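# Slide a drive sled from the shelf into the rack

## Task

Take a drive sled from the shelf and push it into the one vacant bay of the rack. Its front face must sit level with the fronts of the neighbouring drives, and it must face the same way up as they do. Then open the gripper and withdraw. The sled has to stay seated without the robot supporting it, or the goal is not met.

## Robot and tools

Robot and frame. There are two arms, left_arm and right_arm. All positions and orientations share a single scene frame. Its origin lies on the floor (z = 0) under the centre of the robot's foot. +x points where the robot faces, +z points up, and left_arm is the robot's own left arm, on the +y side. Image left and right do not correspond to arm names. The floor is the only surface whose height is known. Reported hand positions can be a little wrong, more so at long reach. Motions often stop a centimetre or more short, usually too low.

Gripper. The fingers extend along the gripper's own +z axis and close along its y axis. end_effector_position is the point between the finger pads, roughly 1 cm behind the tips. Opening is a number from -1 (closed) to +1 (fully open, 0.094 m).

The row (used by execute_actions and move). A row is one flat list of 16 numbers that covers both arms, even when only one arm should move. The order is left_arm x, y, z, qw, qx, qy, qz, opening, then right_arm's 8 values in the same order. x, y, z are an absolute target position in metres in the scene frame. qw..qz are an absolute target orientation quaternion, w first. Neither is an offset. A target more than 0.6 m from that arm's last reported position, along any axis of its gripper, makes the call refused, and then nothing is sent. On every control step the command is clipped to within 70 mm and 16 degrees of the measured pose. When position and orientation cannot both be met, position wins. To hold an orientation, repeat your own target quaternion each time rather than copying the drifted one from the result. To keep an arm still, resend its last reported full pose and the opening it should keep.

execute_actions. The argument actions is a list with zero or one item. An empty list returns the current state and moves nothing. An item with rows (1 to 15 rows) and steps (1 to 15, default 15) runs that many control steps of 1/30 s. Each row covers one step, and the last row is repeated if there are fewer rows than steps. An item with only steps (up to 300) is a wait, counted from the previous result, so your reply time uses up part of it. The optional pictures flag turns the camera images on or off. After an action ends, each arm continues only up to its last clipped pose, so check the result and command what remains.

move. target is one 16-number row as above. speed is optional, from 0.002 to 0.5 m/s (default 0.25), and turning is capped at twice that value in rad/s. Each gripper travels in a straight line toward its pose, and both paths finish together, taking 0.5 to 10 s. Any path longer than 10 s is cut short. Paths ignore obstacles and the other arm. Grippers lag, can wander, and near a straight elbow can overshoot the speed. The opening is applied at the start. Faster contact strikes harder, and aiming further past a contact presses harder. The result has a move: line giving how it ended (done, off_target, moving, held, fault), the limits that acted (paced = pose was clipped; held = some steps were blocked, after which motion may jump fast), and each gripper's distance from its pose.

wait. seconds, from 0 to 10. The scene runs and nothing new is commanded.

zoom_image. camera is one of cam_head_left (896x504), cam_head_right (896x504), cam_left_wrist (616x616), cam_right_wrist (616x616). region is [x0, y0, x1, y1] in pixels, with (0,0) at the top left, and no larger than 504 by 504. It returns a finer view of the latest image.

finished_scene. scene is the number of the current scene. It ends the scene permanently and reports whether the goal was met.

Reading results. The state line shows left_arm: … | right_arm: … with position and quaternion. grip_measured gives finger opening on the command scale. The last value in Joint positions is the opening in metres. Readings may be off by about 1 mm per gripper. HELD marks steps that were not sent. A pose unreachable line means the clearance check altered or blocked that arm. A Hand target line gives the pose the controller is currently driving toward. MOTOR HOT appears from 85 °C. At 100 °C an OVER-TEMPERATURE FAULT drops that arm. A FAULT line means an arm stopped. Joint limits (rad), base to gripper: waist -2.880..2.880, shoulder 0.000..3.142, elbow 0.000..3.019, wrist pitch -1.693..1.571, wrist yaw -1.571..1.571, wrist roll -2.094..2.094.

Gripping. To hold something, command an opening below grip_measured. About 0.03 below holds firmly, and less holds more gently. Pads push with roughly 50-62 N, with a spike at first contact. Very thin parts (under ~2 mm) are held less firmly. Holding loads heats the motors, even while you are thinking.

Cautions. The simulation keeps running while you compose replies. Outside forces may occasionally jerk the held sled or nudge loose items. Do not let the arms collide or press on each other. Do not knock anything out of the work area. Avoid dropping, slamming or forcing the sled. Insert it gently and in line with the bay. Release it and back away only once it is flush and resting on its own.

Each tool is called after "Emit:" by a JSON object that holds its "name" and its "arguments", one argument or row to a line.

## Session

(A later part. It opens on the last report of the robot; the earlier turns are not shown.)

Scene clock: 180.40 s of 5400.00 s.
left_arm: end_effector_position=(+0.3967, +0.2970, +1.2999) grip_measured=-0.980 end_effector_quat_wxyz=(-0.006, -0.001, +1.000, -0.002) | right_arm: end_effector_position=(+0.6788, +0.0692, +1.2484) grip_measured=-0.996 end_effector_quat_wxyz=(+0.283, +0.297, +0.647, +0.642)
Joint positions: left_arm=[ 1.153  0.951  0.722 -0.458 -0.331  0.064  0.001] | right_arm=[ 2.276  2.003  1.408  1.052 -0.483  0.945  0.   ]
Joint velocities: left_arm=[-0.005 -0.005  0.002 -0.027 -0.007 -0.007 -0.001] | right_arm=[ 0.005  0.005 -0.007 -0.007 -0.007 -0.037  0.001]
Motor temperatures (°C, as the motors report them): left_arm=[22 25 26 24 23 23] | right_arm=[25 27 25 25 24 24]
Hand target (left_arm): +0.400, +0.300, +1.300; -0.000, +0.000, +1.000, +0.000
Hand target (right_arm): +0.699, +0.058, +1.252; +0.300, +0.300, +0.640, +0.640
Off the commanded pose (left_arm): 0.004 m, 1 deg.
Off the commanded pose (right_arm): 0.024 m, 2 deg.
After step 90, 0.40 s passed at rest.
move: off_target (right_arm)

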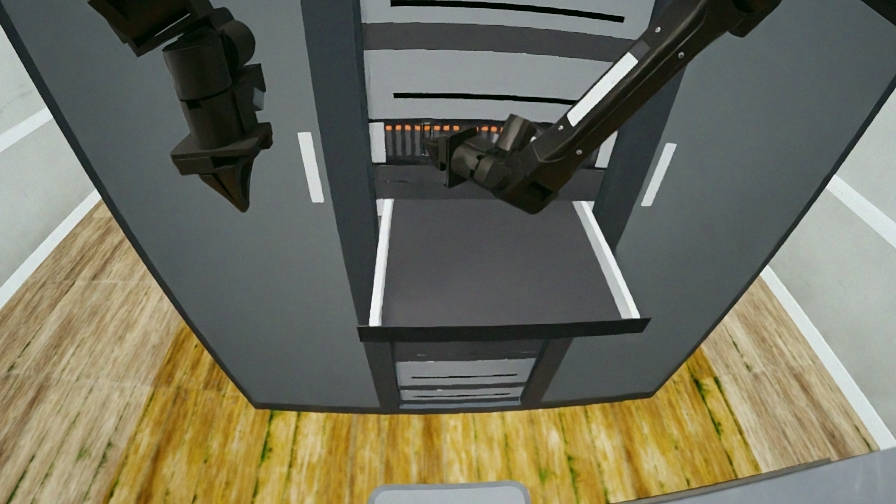

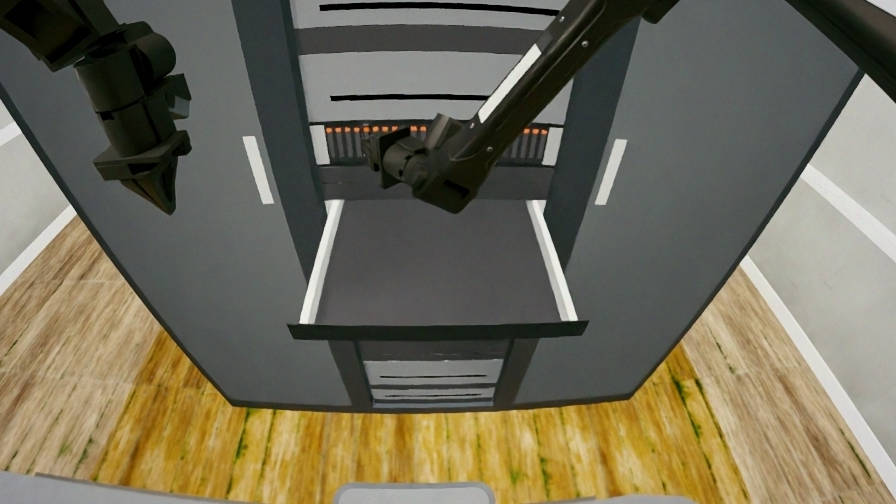

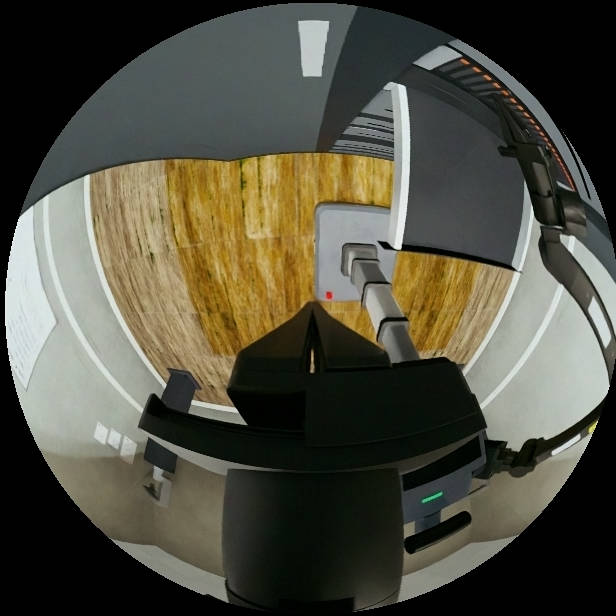

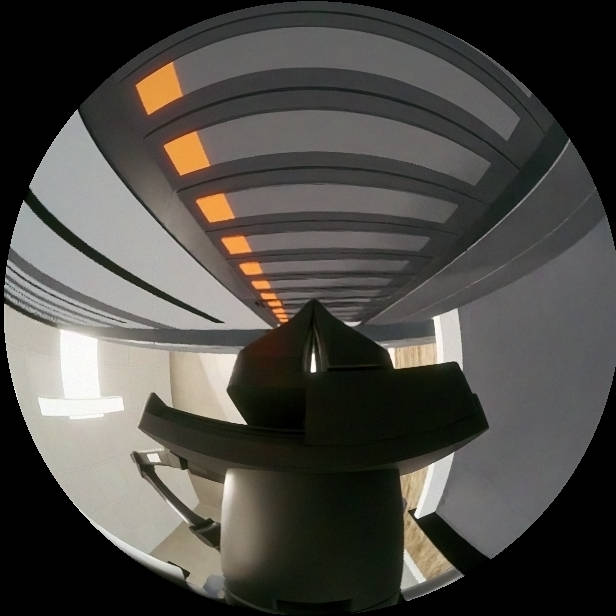

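Looks flush. One gentle extra push to confirm seating, then retreat.

Emit:
{"name": "execute_actions", "arguments": {
  "actions": [
    {"rows":[[0.40,0.3,1.3,0,0,1,0,-1,0.703,0.058,1.251,0.30,0.30,0.64,0.64,-1],[0.40,0.3,1.3,0,0,1,0,-1,0.705,0.058,1.251,0.30,0.30,0.64,0.64,-1],[0.40,0.3,1.3,0,0,1,0,-1,0.707,0.058,1.251,0.30,0.30,0.64,0.64,-1],[0.40,0.3,1.3,0,0,1,0,-1,0.709,0.058,1.251,0.30,0.30,0.64,0.64,-1]],"steps":15}
  ],
  "pictures": false
}}

Emit:
{"name": "move", "arguments": {
  "target": [0.40,0.3,1.3,0,0,1,0,-1,0.55,-0.05,1.27,0.25,0.25,0.66,0.66,-1],
  "speed": 0.2
}}

Emit:
{"name": "zoom_image", "arguments": {
  "camera": "cam_head_right",
  "region": [310, 105, 430, 185]
}}

Scene clock: 185.63 s of 5400.00 s.
left_arm: end_effector_position=(+0.3967, +0.2970, +1.2999) grip_measured=-0.980 end_effector_quat_wxyz=(-0.006, -0.001, +1.000, -0.002) | right_arm: end_effector_position=(+0.6793, +0.0732, +1.2435) grip_measured=-0.996 end_effector_quat_wxyz=(+0.275, +0.297, +0.651, +0.642)
Joint positions: left_arm=[ 1.153  0.951  0.722 -0.458 -0.331  0.064  0.001] | right_arm=[ 2.276  2.011  1.422  1.029 -0.488  0.945  0.   ]
Joint velocities: left_arm=[ 0.005  0.005 -0.002  0.002  0.037 -0.022 -0.001] | right_arm=[-0.005  0.015  0.002 -0.012 -0.022  0.066 -0.001]
Motor temperatures (°C, as the motors report them): left_arm=[22 25 26 24 23 23] | right_arm=[25 27 25 25 24 24]
Hand target (left_arm): +0.400, +0.300, +1.300; -0.000, +0.000, +1.000, +0.000
Hand target (right_arm): +0.707, +0.057, +1.252; +0.300, +0.300, +0.640, +0.640
Off the commanded pose (left_arm): 0.004 m, 1 deg.
Off the commanded pose (right_arm): 0.034 m, 3 deg.
Steps of this call (steps 1 to 90: nothing new was sent; then 1.73 s passed at rest; steps 91 to 105: all 15 steps of this action). Readings (end_effector_position):
91: left_arm (+0.3967, +0.2970, +1.2999) | right_arm (+0.6790, +0.0693, +1.2484)
92: left_arm (+0.3967, +0.2970, +1.2999) | right_arm (+0.6792, +0.0697, +1.2481)
94: left_arm (+0.3967, +0.2970, +1.2999) | right_arm (+0.6793, +0.0710, +1.2468)
98: left_arm (+0.3967, +0.2970, +1.2999) | right_arm (+0.6791, +0.0730, +1.2437)
105: the state above

Scene clock: 187.20 s of 5400.00 s.
left_arm: end_effector_position=(+0.3967, +0.2970, +1.2999) grip_measured=-0.980 end_effector_quat_wxyz=(-0.006, -0.001, +1.000, -0.002) | right_arm: end_effector_position=(+0.5409, -0.0438, +1.2563) grip_measured=-0.996 end_effector_quat_wxyz=(+0.237, +0.254, +0.668, +0.658)
Joint positions: left_arm=[ 1.153  0.951  0.722 -0.458 -0.331  0.064  0.001] | right_arm=[ 2.091  1.827  0.931  1.304 -0.757  0.978  0.   ]
Joint velocities: left_arm=[ 0.005  0.005  0.002  0.007  0.007 -0.066  0.001] | right_arm=[-0.005  0.005 -0.002 -0.002  0.007  0.051 -0.002]
Motor temperatures (°C, as the motors report them): left_arm=[22 25 26 24 23 23] | right_arm=[25 27 25 25 24 24]
Hand target (left_arm): +0.400, +0.300, +1.300; -0.000, +0.000, +1.000, +0.000
Hand target (right_arm): +0.550, -0.051, +1.268; +0.250, +0.250, +0.661, +0.661
Off the commanded pose (left_arm): 0.004 m, 1 deg.
Off the commanded pose (right_arm): 0.018 m, 2 deg.
move: off_target (right_arm)

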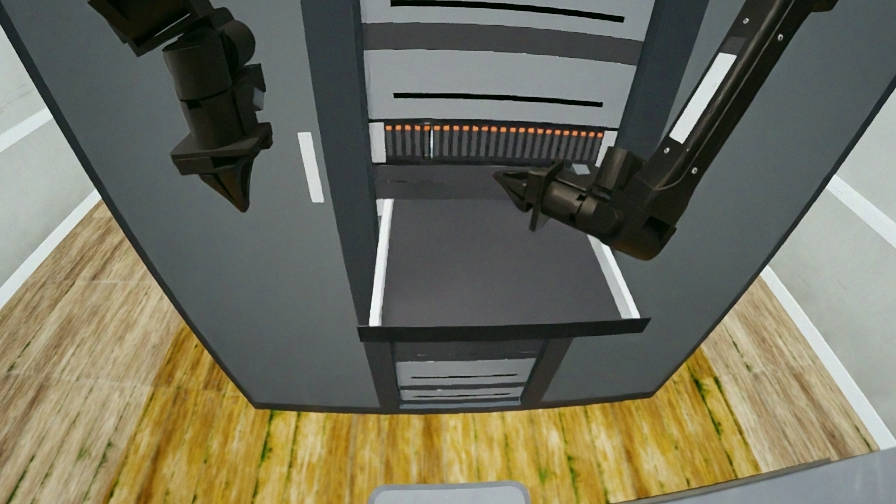

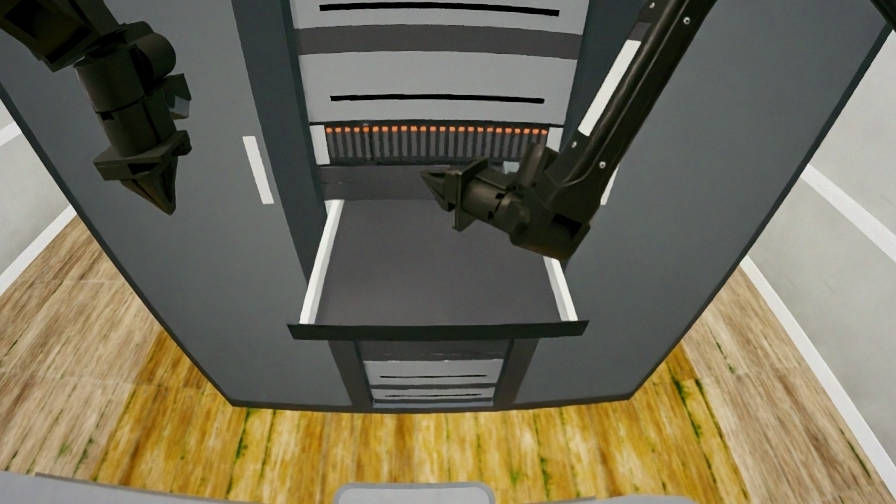

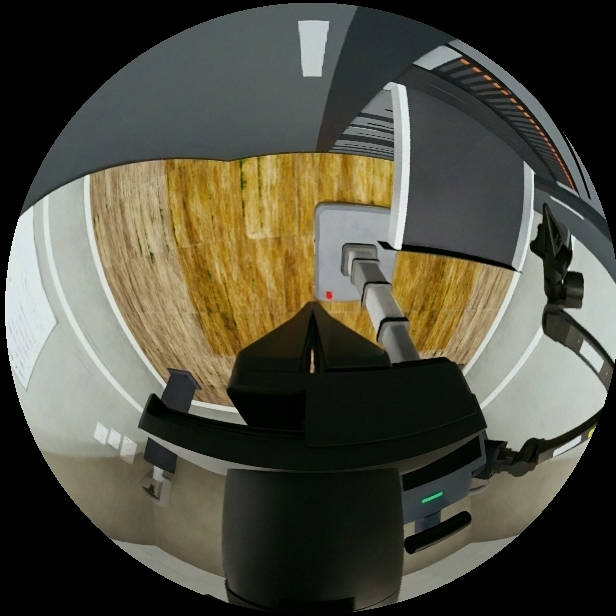

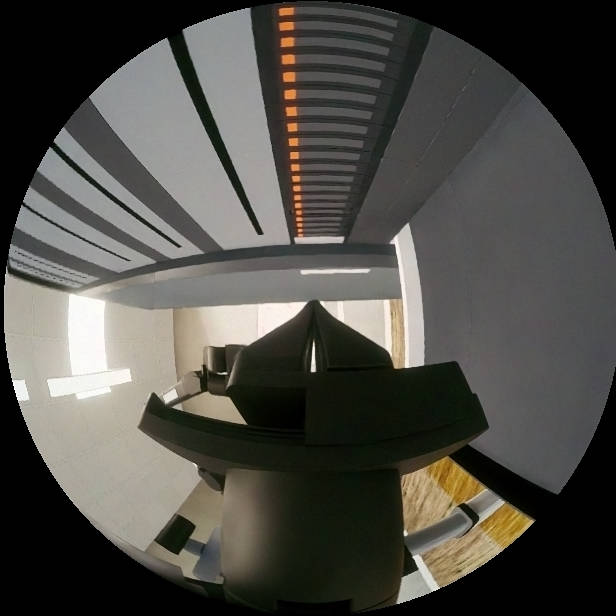

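Region (310, 105, 430, 185) of cam_head_right's 896x504 image, scaled by 4.200, with more detail than that image has.

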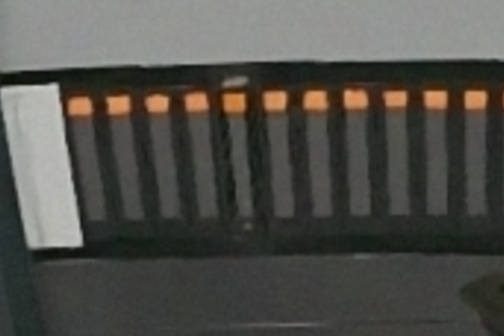

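Emit:
{"name": "finished_scene", "arguments": {
  "scene": 1
}}

The scene is finished: the task was done.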